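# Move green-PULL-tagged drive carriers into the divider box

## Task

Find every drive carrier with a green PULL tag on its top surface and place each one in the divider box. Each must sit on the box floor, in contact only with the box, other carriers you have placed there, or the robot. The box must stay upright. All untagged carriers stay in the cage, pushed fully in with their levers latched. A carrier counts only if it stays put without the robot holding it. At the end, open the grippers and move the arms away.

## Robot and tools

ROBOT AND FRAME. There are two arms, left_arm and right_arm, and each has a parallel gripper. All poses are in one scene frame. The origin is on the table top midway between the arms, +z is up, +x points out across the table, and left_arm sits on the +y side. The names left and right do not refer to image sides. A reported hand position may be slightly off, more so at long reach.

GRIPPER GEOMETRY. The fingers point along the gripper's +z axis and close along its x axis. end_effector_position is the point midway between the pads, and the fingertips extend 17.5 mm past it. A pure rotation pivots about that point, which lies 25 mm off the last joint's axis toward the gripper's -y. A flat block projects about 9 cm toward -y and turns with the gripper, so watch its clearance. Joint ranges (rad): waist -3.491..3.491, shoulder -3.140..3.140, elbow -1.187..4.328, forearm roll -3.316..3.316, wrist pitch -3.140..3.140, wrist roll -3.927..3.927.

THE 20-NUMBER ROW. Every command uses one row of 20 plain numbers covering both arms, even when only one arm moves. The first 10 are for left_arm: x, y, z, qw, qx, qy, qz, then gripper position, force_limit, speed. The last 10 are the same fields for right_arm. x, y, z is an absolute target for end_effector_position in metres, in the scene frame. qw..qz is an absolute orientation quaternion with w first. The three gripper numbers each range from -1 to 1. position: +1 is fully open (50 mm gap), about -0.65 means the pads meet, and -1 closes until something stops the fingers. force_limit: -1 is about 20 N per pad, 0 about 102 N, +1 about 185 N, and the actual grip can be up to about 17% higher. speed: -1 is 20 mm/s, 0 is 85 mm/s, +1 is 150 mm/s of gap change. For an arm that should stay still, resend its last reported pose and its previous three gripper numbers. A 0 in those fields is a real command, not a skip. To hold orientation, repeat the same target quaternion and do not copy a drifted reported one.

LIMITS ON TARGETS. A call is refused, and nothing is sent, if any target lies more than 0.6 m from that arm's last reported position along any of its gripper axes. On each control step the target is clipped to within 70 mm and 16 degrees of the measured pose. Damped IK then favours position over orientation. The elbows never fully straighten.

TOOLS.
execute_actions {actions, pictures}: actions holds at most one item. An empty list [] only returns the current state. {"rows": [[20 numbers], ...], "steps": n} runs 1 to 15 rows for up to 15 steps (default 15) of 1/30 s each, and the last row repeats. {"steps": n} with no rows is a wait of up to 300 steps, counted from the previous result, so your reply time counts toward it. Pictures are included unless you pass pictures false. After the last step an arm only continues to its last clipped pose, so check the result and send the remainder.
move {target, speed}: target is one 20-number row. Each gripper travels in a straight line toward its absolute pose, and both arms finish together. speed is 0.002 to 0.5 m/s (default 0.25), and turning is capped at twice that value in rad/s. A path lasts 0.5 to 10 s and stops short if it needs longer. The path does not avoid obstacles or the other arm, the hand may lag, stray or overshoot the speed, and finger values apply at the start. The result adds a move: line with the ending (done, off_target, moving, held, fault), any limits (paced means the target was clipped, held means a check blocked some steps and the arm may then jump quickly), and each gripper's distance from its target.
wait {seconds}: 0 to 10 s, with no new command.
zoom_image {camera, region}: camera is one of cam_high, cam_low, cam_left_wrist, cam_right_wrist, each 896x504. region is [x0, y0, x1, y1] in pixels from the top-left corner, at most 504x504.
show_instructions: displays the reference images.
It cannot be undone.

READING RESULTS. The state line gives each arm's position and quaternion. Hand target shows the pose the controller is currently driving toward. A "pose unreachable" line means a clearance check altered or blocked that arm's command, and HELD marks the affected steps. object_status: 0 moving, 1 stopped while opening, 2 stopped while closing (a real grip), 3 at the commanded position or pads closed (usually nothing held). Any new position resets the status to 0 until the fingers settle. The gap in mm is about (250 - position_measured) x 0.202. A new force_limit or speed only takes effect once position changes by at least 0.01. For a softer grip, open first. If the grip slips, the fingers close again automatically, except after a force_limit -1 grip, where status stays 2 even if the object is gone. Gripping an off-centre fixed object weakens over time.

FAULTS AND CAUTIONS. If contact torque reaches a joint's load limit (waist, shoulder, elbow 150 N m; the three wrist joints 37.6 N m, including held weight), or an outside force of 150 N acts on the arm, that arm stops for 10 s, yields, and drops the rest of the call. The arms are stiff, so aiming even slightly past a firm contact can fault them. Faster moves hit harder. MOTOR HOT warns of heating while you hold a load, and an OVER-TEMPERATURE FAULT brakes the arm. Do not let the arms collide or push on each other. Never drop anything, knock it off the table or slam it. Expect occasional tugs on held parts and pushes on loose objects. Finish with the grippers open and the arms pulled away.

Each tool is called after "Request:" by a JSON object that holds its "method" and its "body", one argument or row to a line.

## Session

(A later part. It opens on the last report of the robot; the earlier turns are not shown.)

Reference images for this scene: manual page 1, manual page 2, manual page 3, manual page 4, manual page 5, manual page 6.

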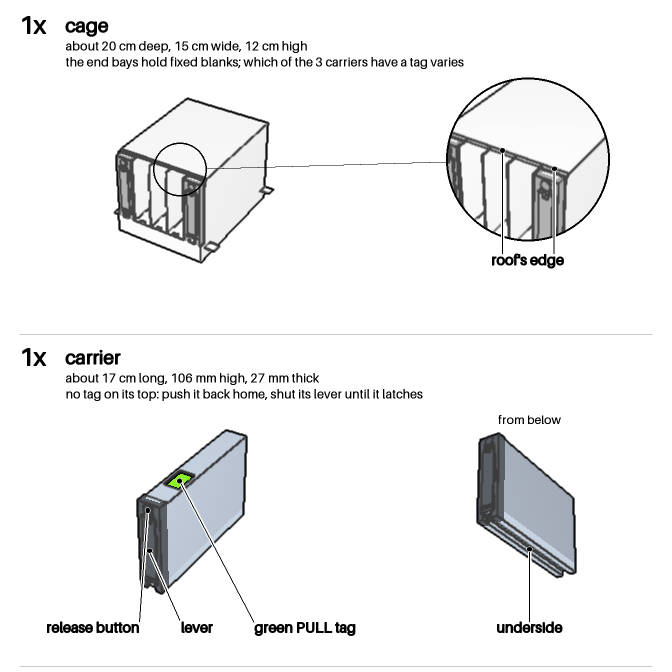

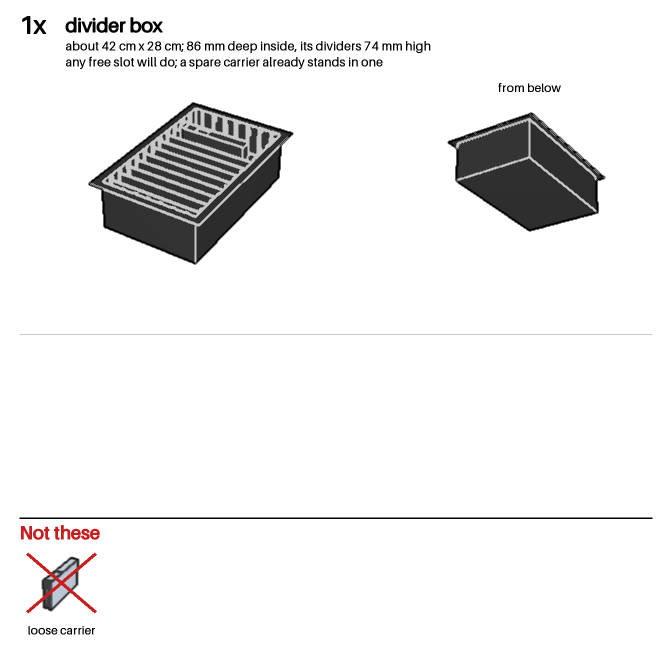

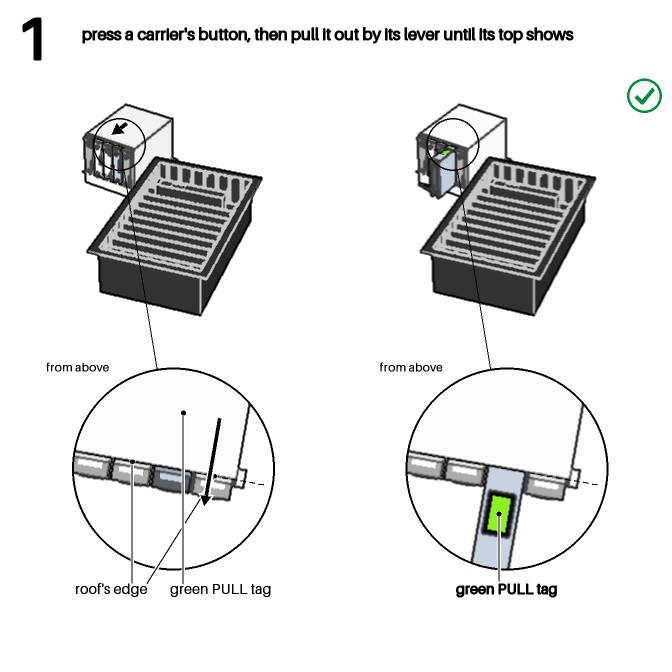

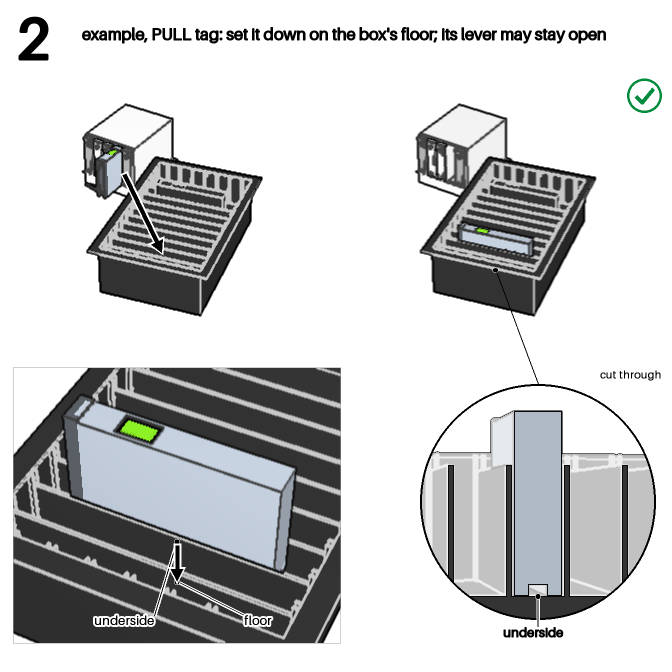

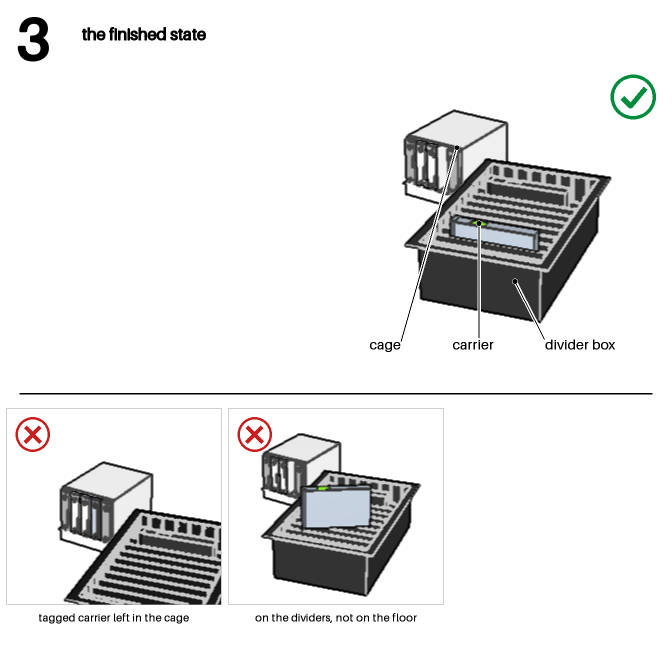

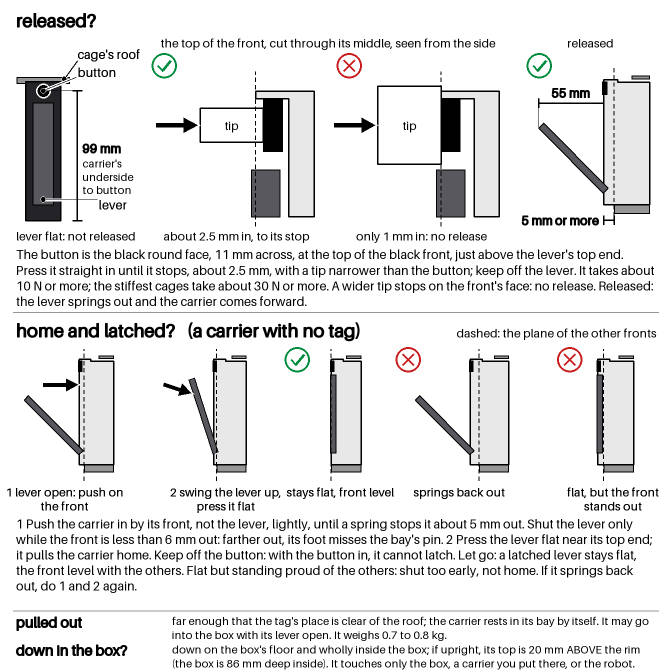

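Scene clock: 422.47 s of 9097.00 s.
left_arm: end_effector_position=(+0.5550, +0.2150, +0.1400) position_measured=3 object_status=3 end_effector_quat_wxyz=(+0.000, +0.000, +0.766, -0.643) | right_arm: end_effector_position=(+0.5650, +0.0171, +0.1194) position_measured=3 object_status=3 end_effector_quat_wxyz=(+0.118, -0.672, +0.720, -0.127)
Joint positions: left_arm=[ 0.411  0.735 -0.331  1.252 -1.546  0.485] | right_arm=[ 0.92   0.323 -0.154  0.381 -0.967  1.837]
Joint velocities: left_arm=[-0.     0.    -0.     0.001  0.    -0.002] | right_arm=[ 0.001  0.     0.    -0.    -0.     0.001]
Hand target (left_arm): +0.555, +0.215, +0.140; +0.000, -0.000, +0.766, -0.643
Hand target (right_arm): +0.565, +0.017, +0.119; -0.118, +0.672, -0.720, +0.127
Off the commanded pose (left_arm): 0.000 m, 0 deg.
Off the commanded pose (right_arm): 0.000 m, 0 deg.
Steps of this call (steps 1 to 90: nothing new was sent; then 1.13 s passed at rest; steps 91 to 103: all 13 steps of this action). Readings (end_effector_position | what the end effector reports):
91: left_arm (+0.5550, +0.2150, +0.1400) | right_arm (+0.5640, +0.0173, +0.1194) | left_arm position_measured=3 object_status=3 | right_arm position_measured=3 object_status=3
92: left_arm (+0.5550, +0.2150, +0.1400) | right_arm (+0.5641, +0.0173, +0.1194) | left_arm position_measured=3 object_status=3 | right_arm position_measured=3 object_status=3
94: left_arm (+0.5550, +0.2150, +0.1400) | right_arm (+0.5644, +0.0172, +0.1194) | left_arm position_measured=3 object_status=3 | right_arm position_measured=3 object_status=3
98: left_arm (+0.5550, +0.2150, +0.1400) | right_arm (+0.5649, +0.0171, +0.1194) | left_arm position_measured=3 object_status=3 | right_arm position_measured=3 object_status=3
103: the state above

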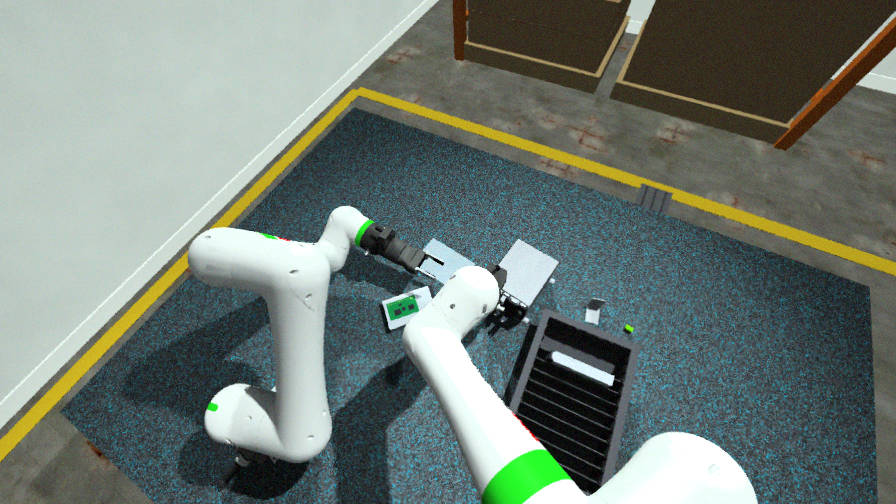

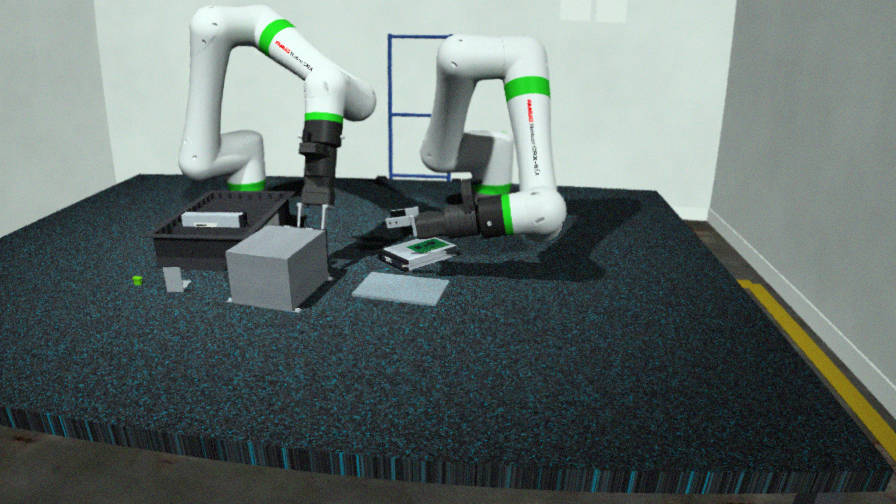

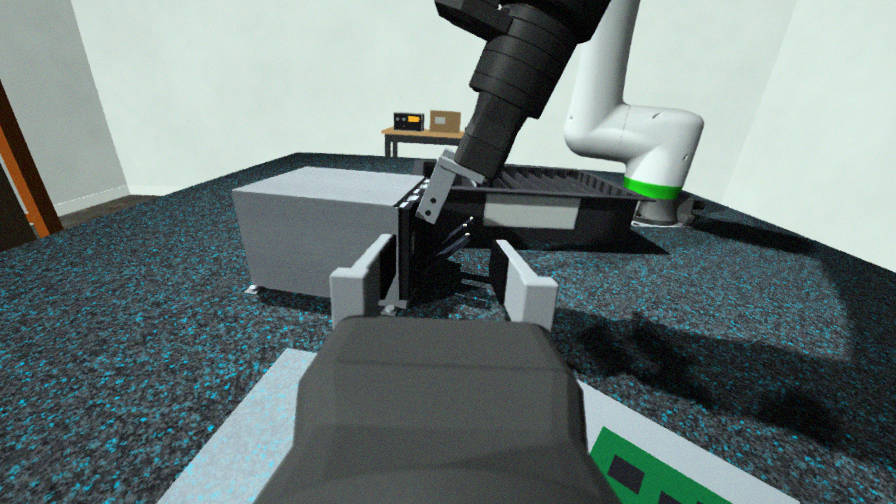

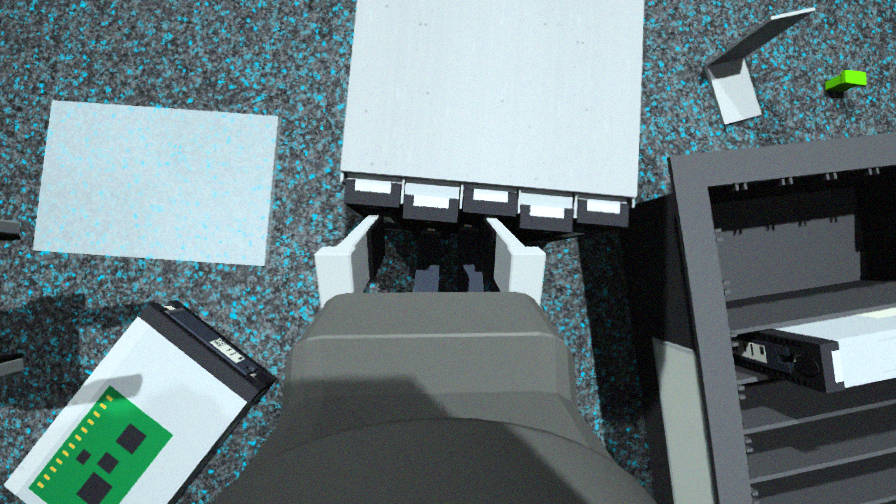

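Request:
{"method": "move", "body": {
  "target": [0.555,0.215,0.14,0,0,0.766,-0.6428,1,0,0,0.5512,0.0193,0.1194,-0.1185,0.6717,-0.7203,0.1271,1,0,0],
  "speed": 0.05
}}

Request:
{"method": "move", "body": {
  "target": [0.555,0.215,0.14,0,0,0.766,-0.6428,1,0,0,0.5278,-0.0047,0.115,-0.1128,0.6396,-0.7489,0.1321,0.04,0,0],
  "speed": 0.08
}}

Request:
{"method": "zoom_image", "body": {
  "camera": "cam_right_wrist",
  "region": [330, 130, 540, 300]
}}

Request:
{"method": "zoom_image", "body": {
  "camera": "cam_left_wrist",
  "region": [380, 130, 540, 290]
}}

Scene clock: 459.87 s of 9097.00 s.
left_arm: end_effector_position=(+0.5550, +0.2150, +0.1400) position_measured=3 object_status=3 end_effector_quat_wxyz=(+0.000, -0.000, +0.766, -0.643) | right_arm: end_effector_position=(+0.5513, +0.0193, +0.1194) position_measured=3 object_status=3 end_effector_quat_wxyz=(+0.118, -0.672, +0.720, -0.127)
Joint positions: left_arm=[ 0.411  0.735 -0.331  1.252 -1.546  0.485] | right_arm=[ 0.944  0.305 -0.179  0.385 -0.968  1.81 ]
Joint velocities: left_arm=[-0.     0.     0.001 -0.001 -0.    -0.001] | right_arm=[ 0.003 -0.002 -0.002  0.    -0.    -0.002]
Hand target (left_arm): +0.555, +0.215, +0.140; +0.000, -0.000, +0.766, -0.643
Hand target (right_arm): +0.551, +0.019, +0.119; -0.119, +0.672, -0.720, +0.127
Off the commanded pose (left_arm): 0.000 m, 0 deg.
Off the commanded pose (right_arm): 0.000 m, 0 deg.
After step 90, 33.67 s passed at rest.
move: done

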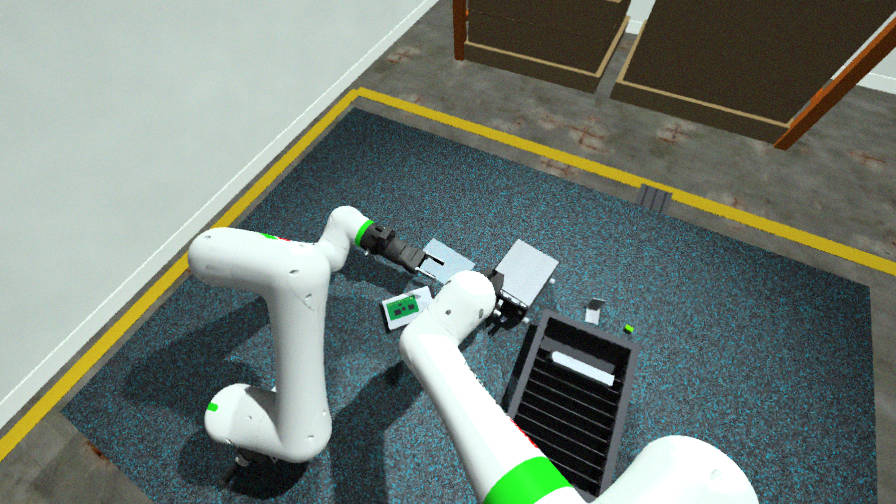

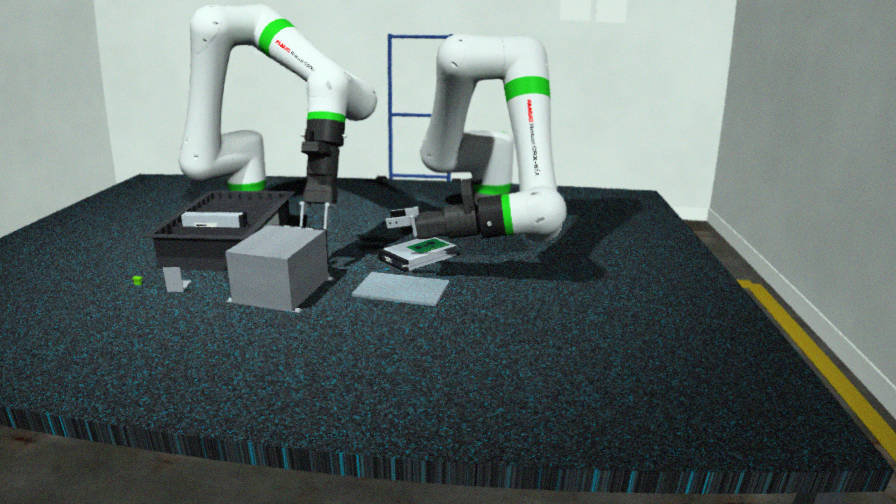

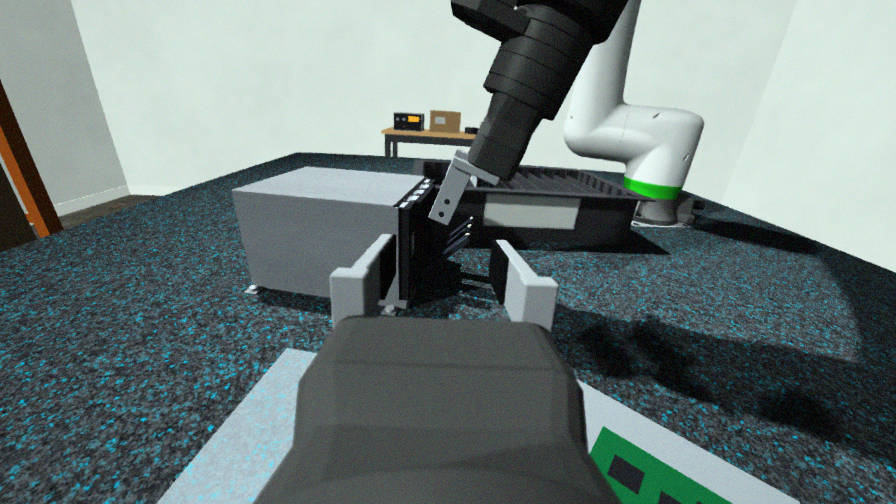

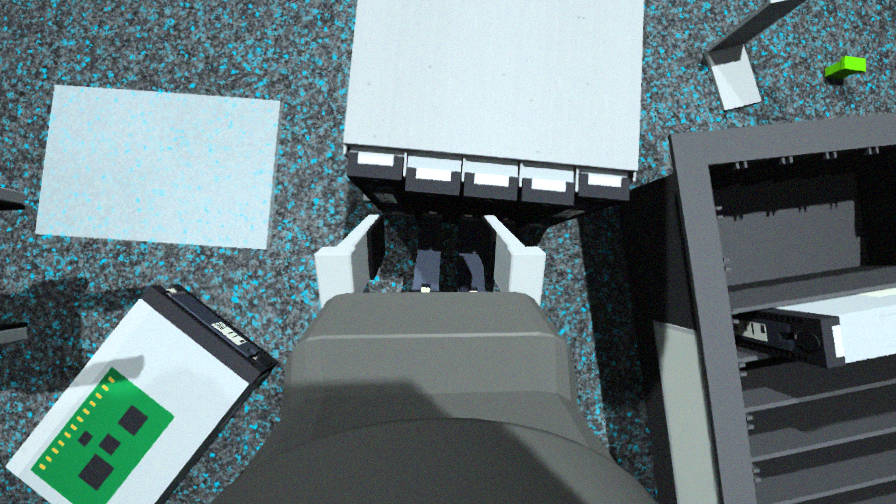

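Scene clock: 460.77 s of 9097.00 s.
left_arm: end_effector_position=(+0.5550, +0.2150, +0.1400) position_measured=3 object_status=3 end_effector_quat_wxyz=(+0.000, -0.000, +0.766, -0.643) | right_arm: end_effector_position=(+0.5279, -0.0047, +0.1150) position_measured=146 object_status=3 end_effector_quat_wxyz=(+0.113, -0.640, +0.749, -0.132)
Joint positions: left_arm=[ 0.411  0.735 -0.331  1.252 -1.546  0.485] | right_arm=[ 0.968  0.254 -0.26   0.401 -0.979  1.686]
Joint velocities: left_arm=[ 0.    -0.     0.    -0.     0.001  0.   ] | right_arm=[ 0.001 -0.002 -0.003  0.001  0.    -0.003]
Hand target (left_arm): +0.555, +0.215, +0.140; +0.000, -0.000, +0.766, -0.643
Hand target (right_arm): +0.528, -0.005, +0.115; +0.113, -0.640, +0.749, -0.132
Off the commanded pose (left_arm): 0.000 m, 0 deg.
Off the commanded pose (right_arm): 0.000 m, 0 deg.
move: done

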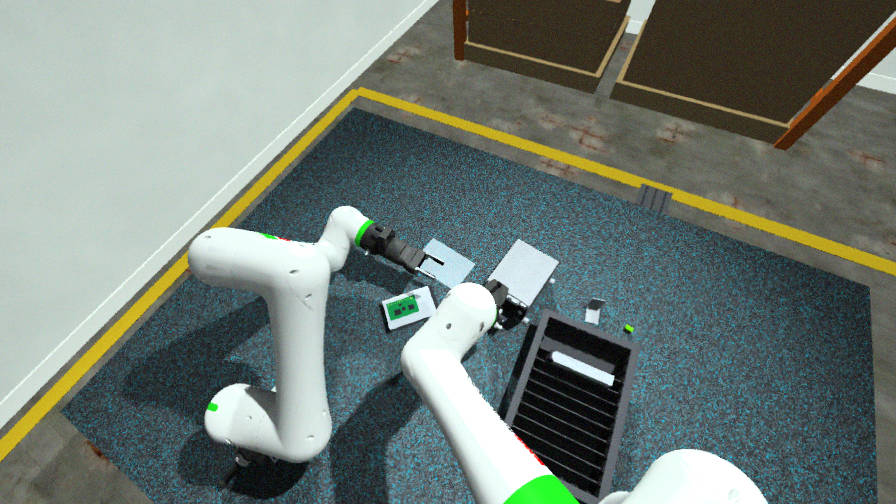

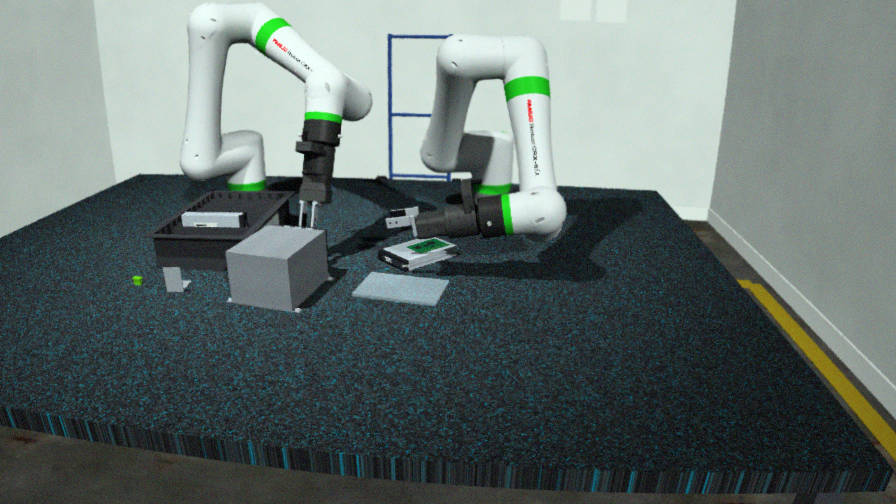

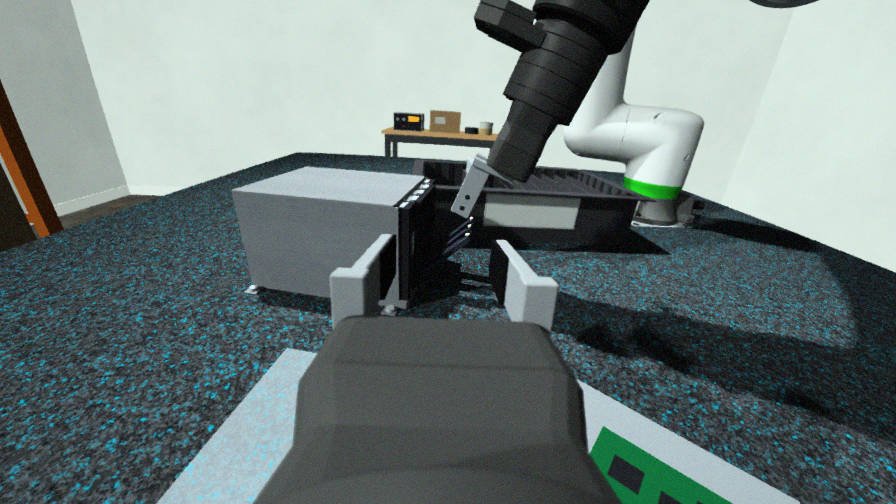

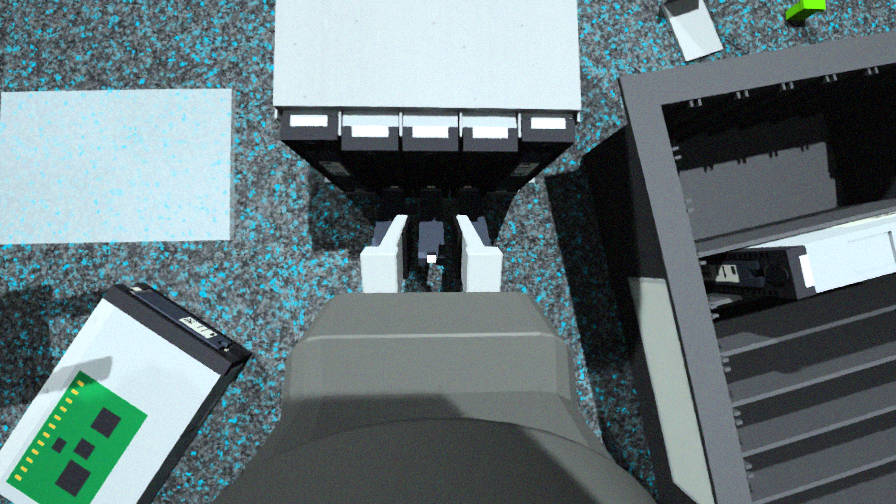

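Region (330, 130, 540, 300) of cam_right_wrist's 896x504 image, scaled by 2.400, with more detail than that image has; it fills the top 408 rows of this view, and the rest is white.

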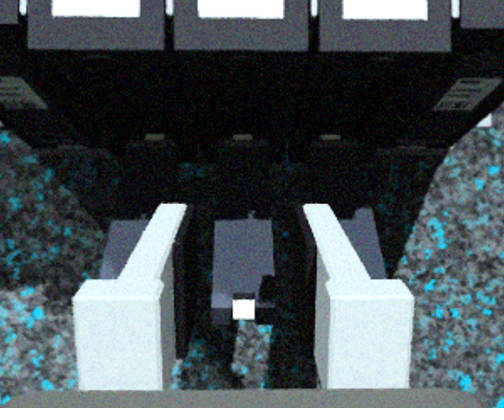

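Region (380, 130, 540, 290) of cam_left_wrist's 896x504 image, scaled by 3.150, with more detail than that image has.

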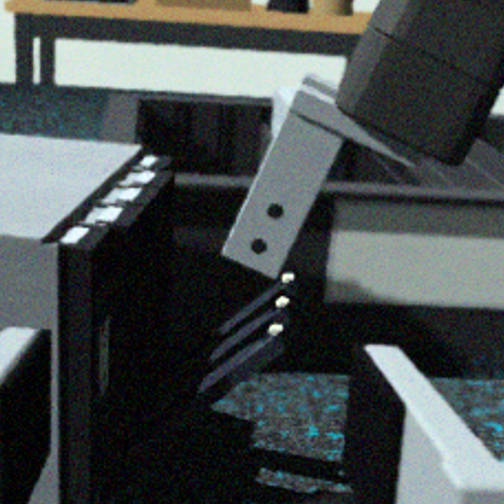

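Request:
{"method": "move", "body": {
  "target": [0.555,0.215,0.14,0,0,0.766,-0.6428,1,0,0,0.5278,-0.0047,0.07,-0.1128,0.6396,-0.7489,0.1321,0.04,0,0],
  "speed": 0.06
}}

Request:
{"method": "move", "body": {
  "target": [0.555,0.215,0.14,0,0,0.766,-0.6428,1,0,0,0.5278,-0.0047,0.07,-0.1128,0.6396,-0.7489,0.1321,-1,-0.4,0],
  "speed": 0.06
}}

Request:
{"method": "zoom_image", "body": {
  "camera": "cam_left_wrist",
  "region": [380, 130, 540, 290]
}}

Scene clock: 471.73 s of 9097.00 s.
left_arm: end_effector_position=(+0.5550, +0.2150, +0.1400) position_measured=3 object_status=3 end_effector_quat_wxyz=(+0.000, -0.000, +0.766, -0.643) | right_arm: end_effector_position=(+0.5278, -0.0047, +0.0701) position_measured=146 object_status=3 end_effector_quat_wxyz=(+0.113, -0.640, +0.749, -0.132)
Joint positions: left_arm=[ 0.411  0.735 -0.331  1.252 -1.546  0.485] | right_arm=[ 0.965  0.301 -0.323  0.434 -0.877  1.634]
Joint velocities: left_arm=[-0.001  0.    -0.001  0.001  0.     0.001] | right_arm=[ 0.     0.001 -0.002  0.001  0.002 -0.002]
Hand target (left_arm): +0.555, +0.215, +0.140; +0.000, -0.000, +0.766, -0.643
Hand target (right_arm): +0.528, -0.005, +0.070; +0.113, -0.640, +0.749, -0.132
Off the commanded pose (left_arm): 0.000 m, 0 deg.
Off the commanded pose (right_arm): 0.000 m, 0 deg.
After step 90, 6.87 s passed at rest.
move: done

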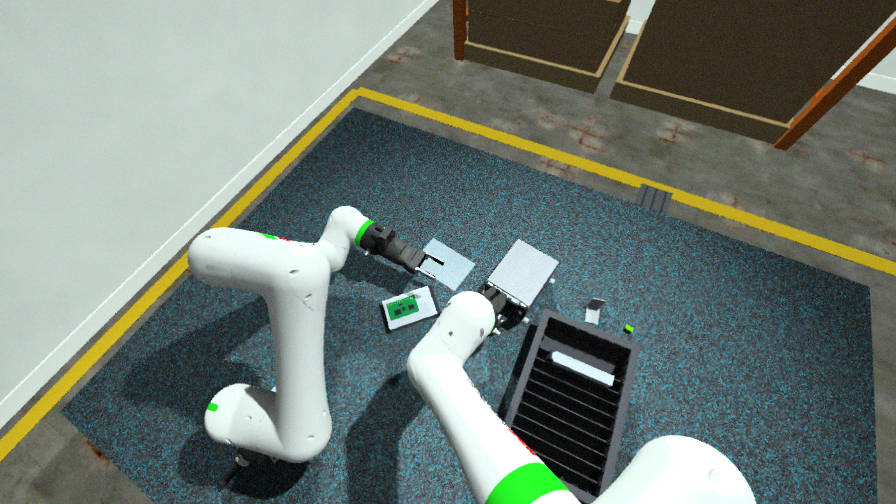

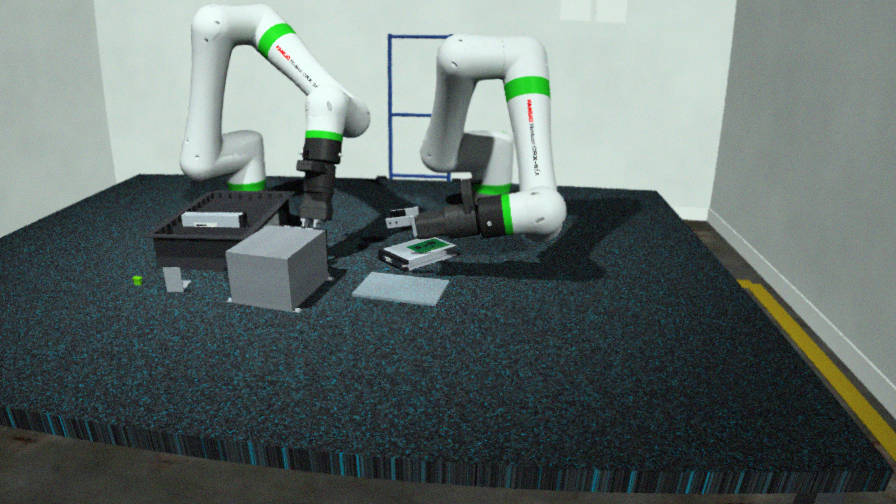

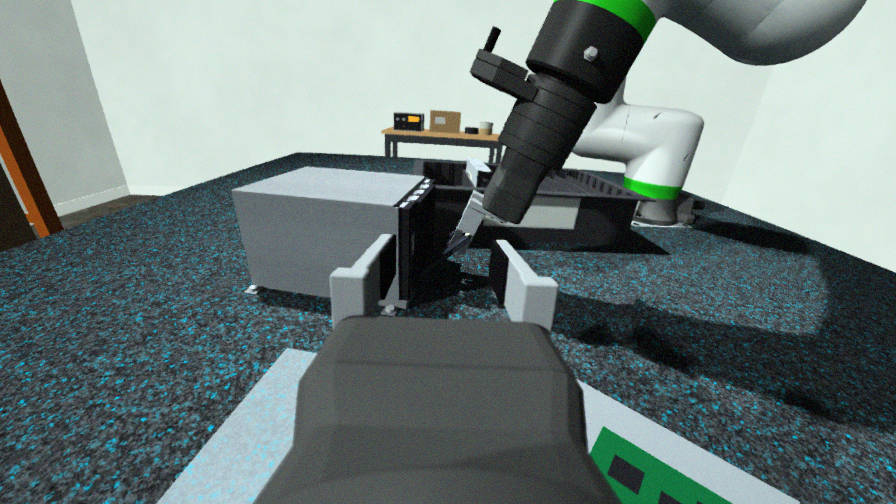

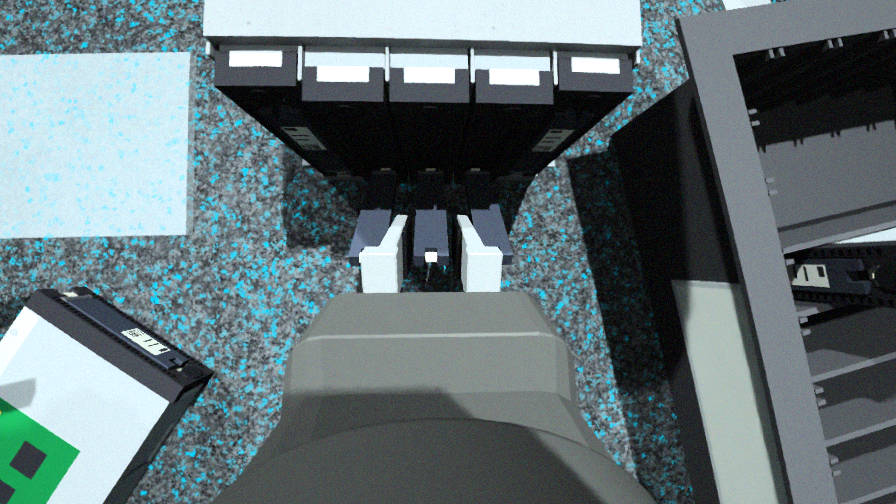

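Scene clock: 472.43 s of 9097.00 s.
left_arm: end_effector_position=(+0.5550, +0.2150, +0.1400) position_measured=3 object_status=3 end_effector_quat_wxyz=(+0.000, -0.000, +0.766, -0.643) | right_arm: end_effector_position=(+0.5278, -0.0047, +0.0700) position_measured=175 object_status=2 end_effector_quat_wxyz=(+0.113, -0.640, +0.749, -0.132)
Joint positions: left_arm=[ 0.411  0.735 -0.331  1.252 -1.546  0.485] | right_arm=[ 0.965  0.301 -0.323  0.434 -0.877  1.634]
Joint velocities: left_arm=[ 0.002 -0.     0.    -0.001  0.    -0.001] | right_arm=[-0.001 -0.     0.    -0.001  0.    -0.001]
Hand target (left_arm): +0.555, +0.215, +0.140; +0.000, -0.000, +0.766, -0.643
Hand target (right_arm): +0.528, -0.005, +0.070; +0.113, -0.640, +0.749, -0.132
Off the commanded pose (left_arm): 0.000 m, 0 deg.
Off the commanded pose (right_arm): 0.000 m, 0 deg.
move: done

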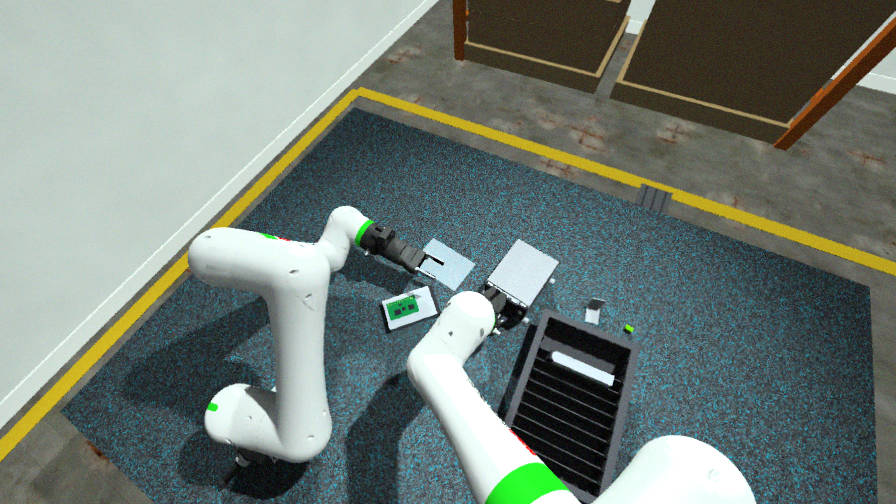

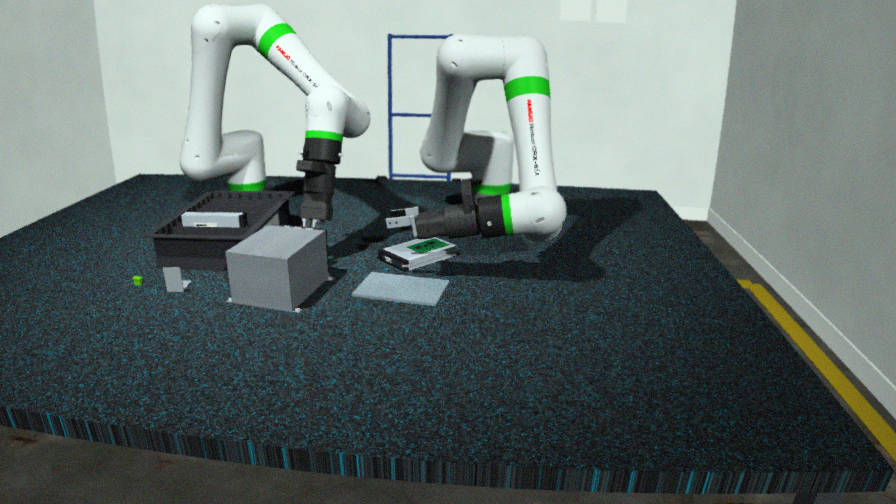

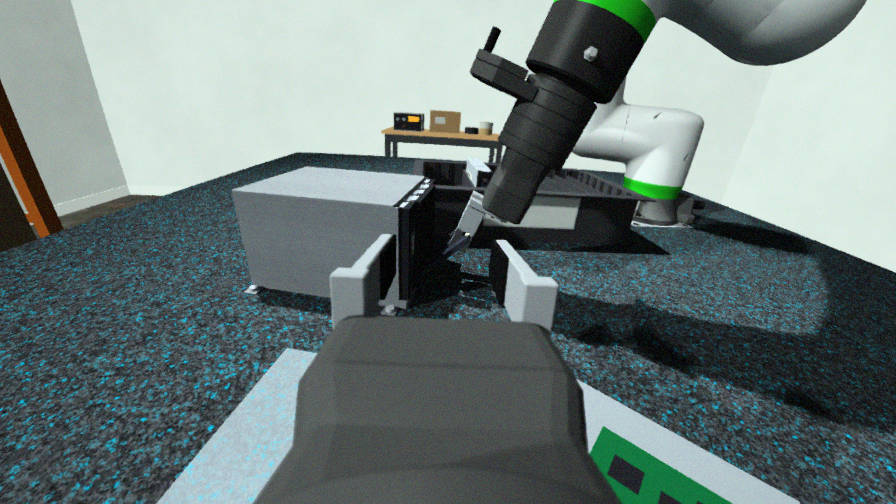

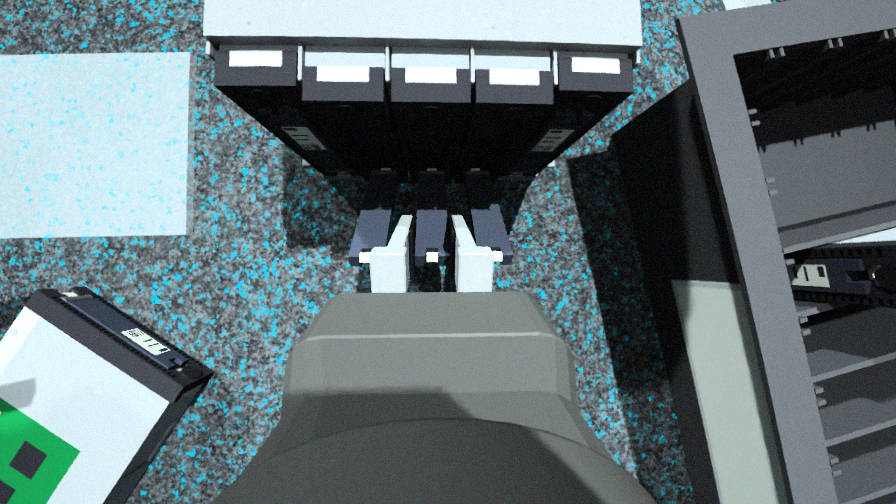

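Region (380, 130, 540, 290) of cam_left_wrist's 896x504 image, scaled by 3.150, with more detail than that image has.

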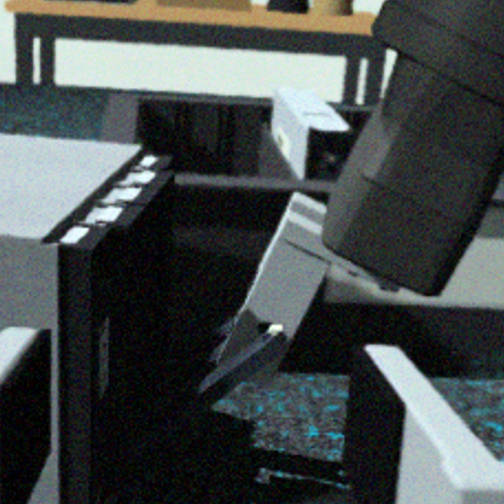

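Request:
{"method": "move", "body": {
  "target": [0.555,0.215,0.14,0,0,0.766,-0.6428,1,0,0,0.4537,0.0070,0.07,-0.1128,0.6396,-0.7489,0.1321,-1,-0.4,0],
  "speed": 0.07
}}

Request:
{"method": "zoom_image", "body": {
  "camera": "cam_right_wrist",
  "region": [250, 0, 620, 200]
}}

Scene clock: 478.90 s of 9097.00 s.
left_arm: end_effector_position=(+0.5550, +0.2150, +0.1400) position_measured=3 object_status=3 end_effector_quat_wxyz=(+0.000, -0.000, +0.766, -0.643) | right_arm: end_effector_position=(+0.4539, +0.0069, +0.0700) position_measured=175 object_status=2 end_effector_quat_wxyz=(+0.113, -0.640, +0.749, -0.132)
Joint positions: left_arm=[ 0.411  0.735 -0.331  1.252 -1.546  0.485] | right_arm=[ 1.114  0.22  -0.428  0.442 -0.906  1.481]
Joint velocities: left_arm=[ 0.001  0.    -0.    -0.    -0.001  0.001] | right_arm=[ 0.003 -0.002 -0.002  0.    -0.    -0.003]
Hand target (left_arm): +0.555, +0.215, +0.140; +0.000, -0.000, +0.766, -0.643
Hand target (right_arm): +0.454, +0.007, +0.070; +0.113, -0.640, +0.749, -0.132
Off the commanded pose (left_arm): 0.000 m, 0 deg.
Off the commanded pose (right_arm): 0.000 m, 0 deg.
After step 90, 2.07 s passed at rest.
move: done

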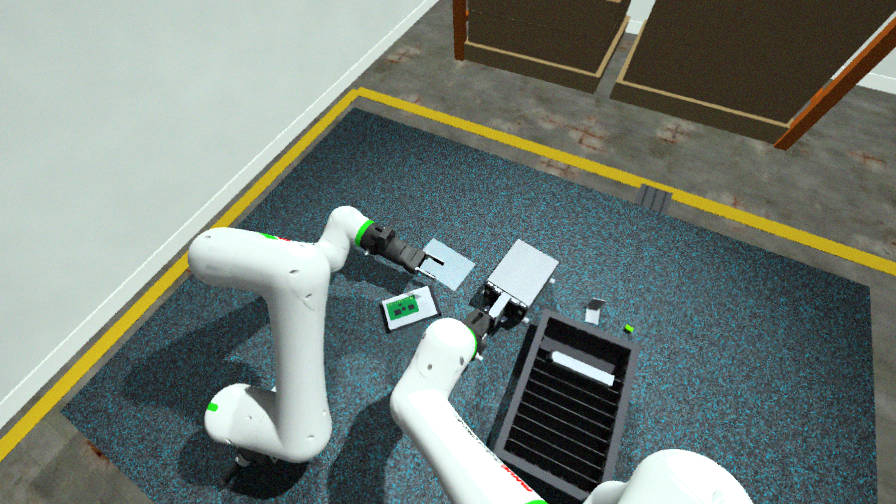

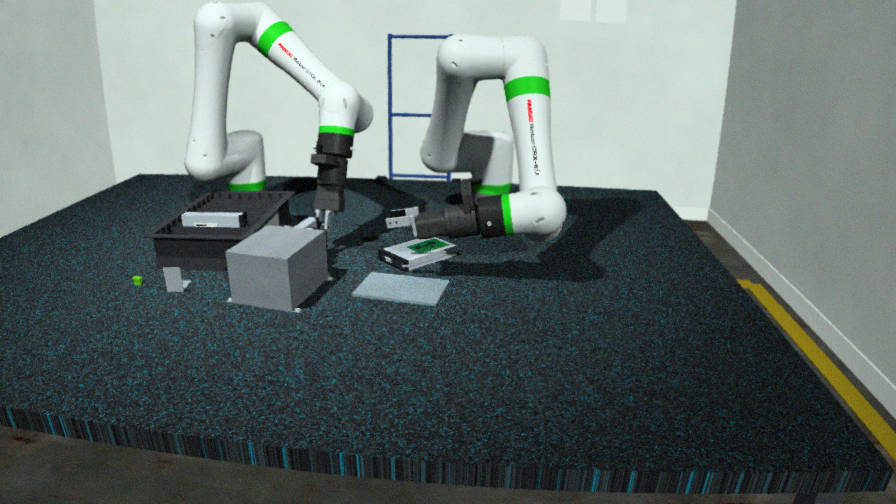

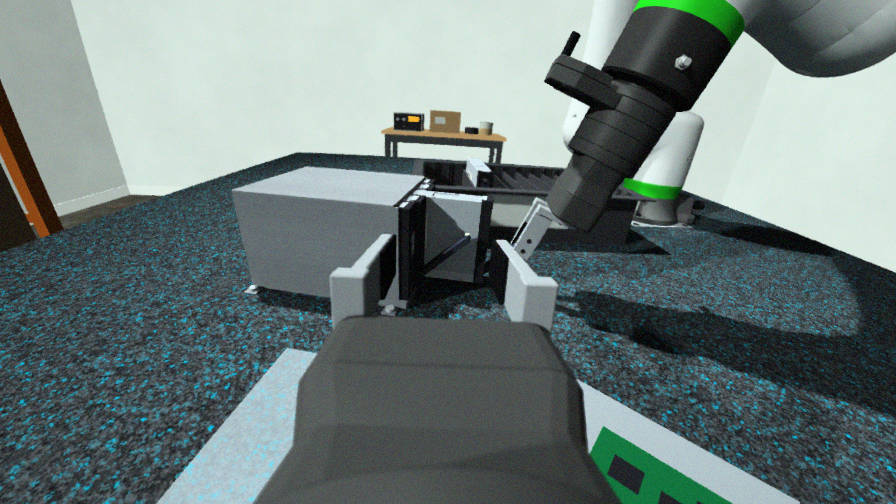

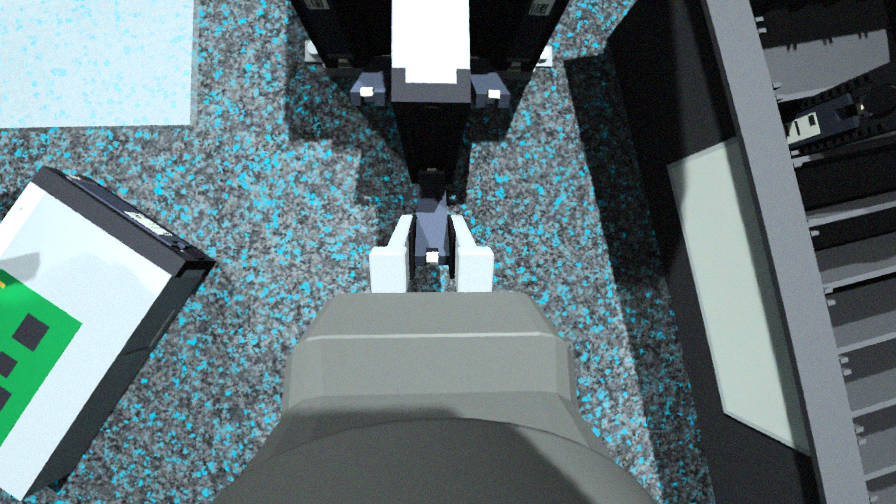

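Region (250, 0, 620, 200) of cam_right_wrist's 896x504 image, scaled by 1.362, with more detail than that image has; it fills the top 272 rows of this view, and the rest is white.

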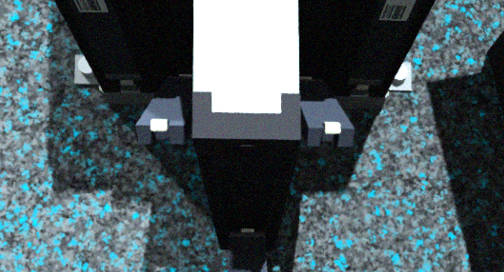

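Request:
{"method": "zoom_image", "body": {
  "camera": "cam_high",
  "region": [450, 250, 570, 350]
}}

Request:
{"method": "zoom_image", "body": {
  "camera": "cam_left_wrist",
  "region": [380, 150, 540, 290]
}}

Region (450, 250, 570, 350) of cam_high's 896x504 image, scaled by 4.200, with more detail than that image has.

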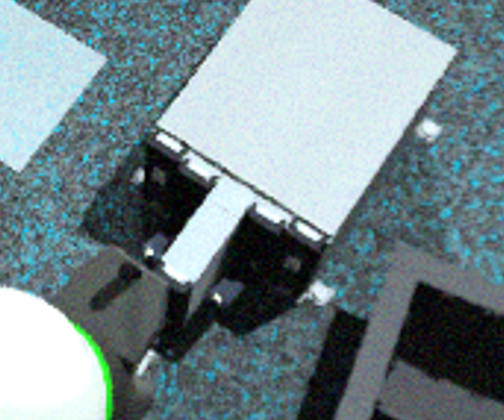

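Region (380, 150, 540, 290) of cam_left_wrist's 896x504 image, scaled by 3.150, with more detail than that image has; it fills the top 441 rows of this view, and the rest is white.

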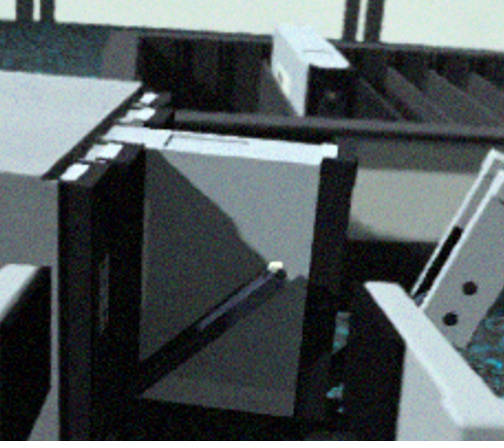

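Request:
{"method": "zoom_image", "body": {
  "camera": "cam_left_wrist",
  "region": [400, 175, 500, 215]
}}

Request:
{"method": "zoom_image", "body": {
  "camera": "cam_high",
  "region": [480, 285, 520, 325]
}}

Region (400, 175, 500, 215) of cam_left_wrist's 896x504 image, scaled by 5.040, with more detail than that image has; it fills the top 202 rows of this view, and the rest is white.

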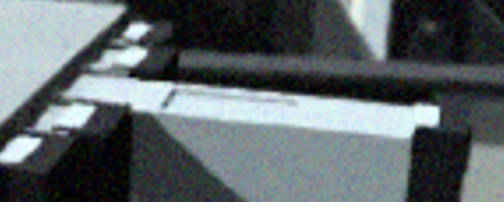

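Region (480, 285, 520, 325) of cam_high's 896x504 image, scaled by 12.600, with more detail than that image has.

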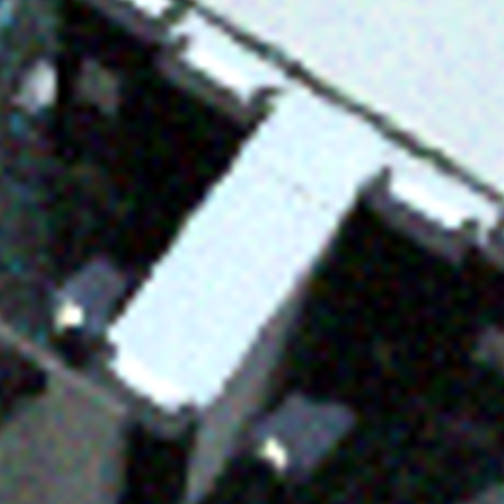

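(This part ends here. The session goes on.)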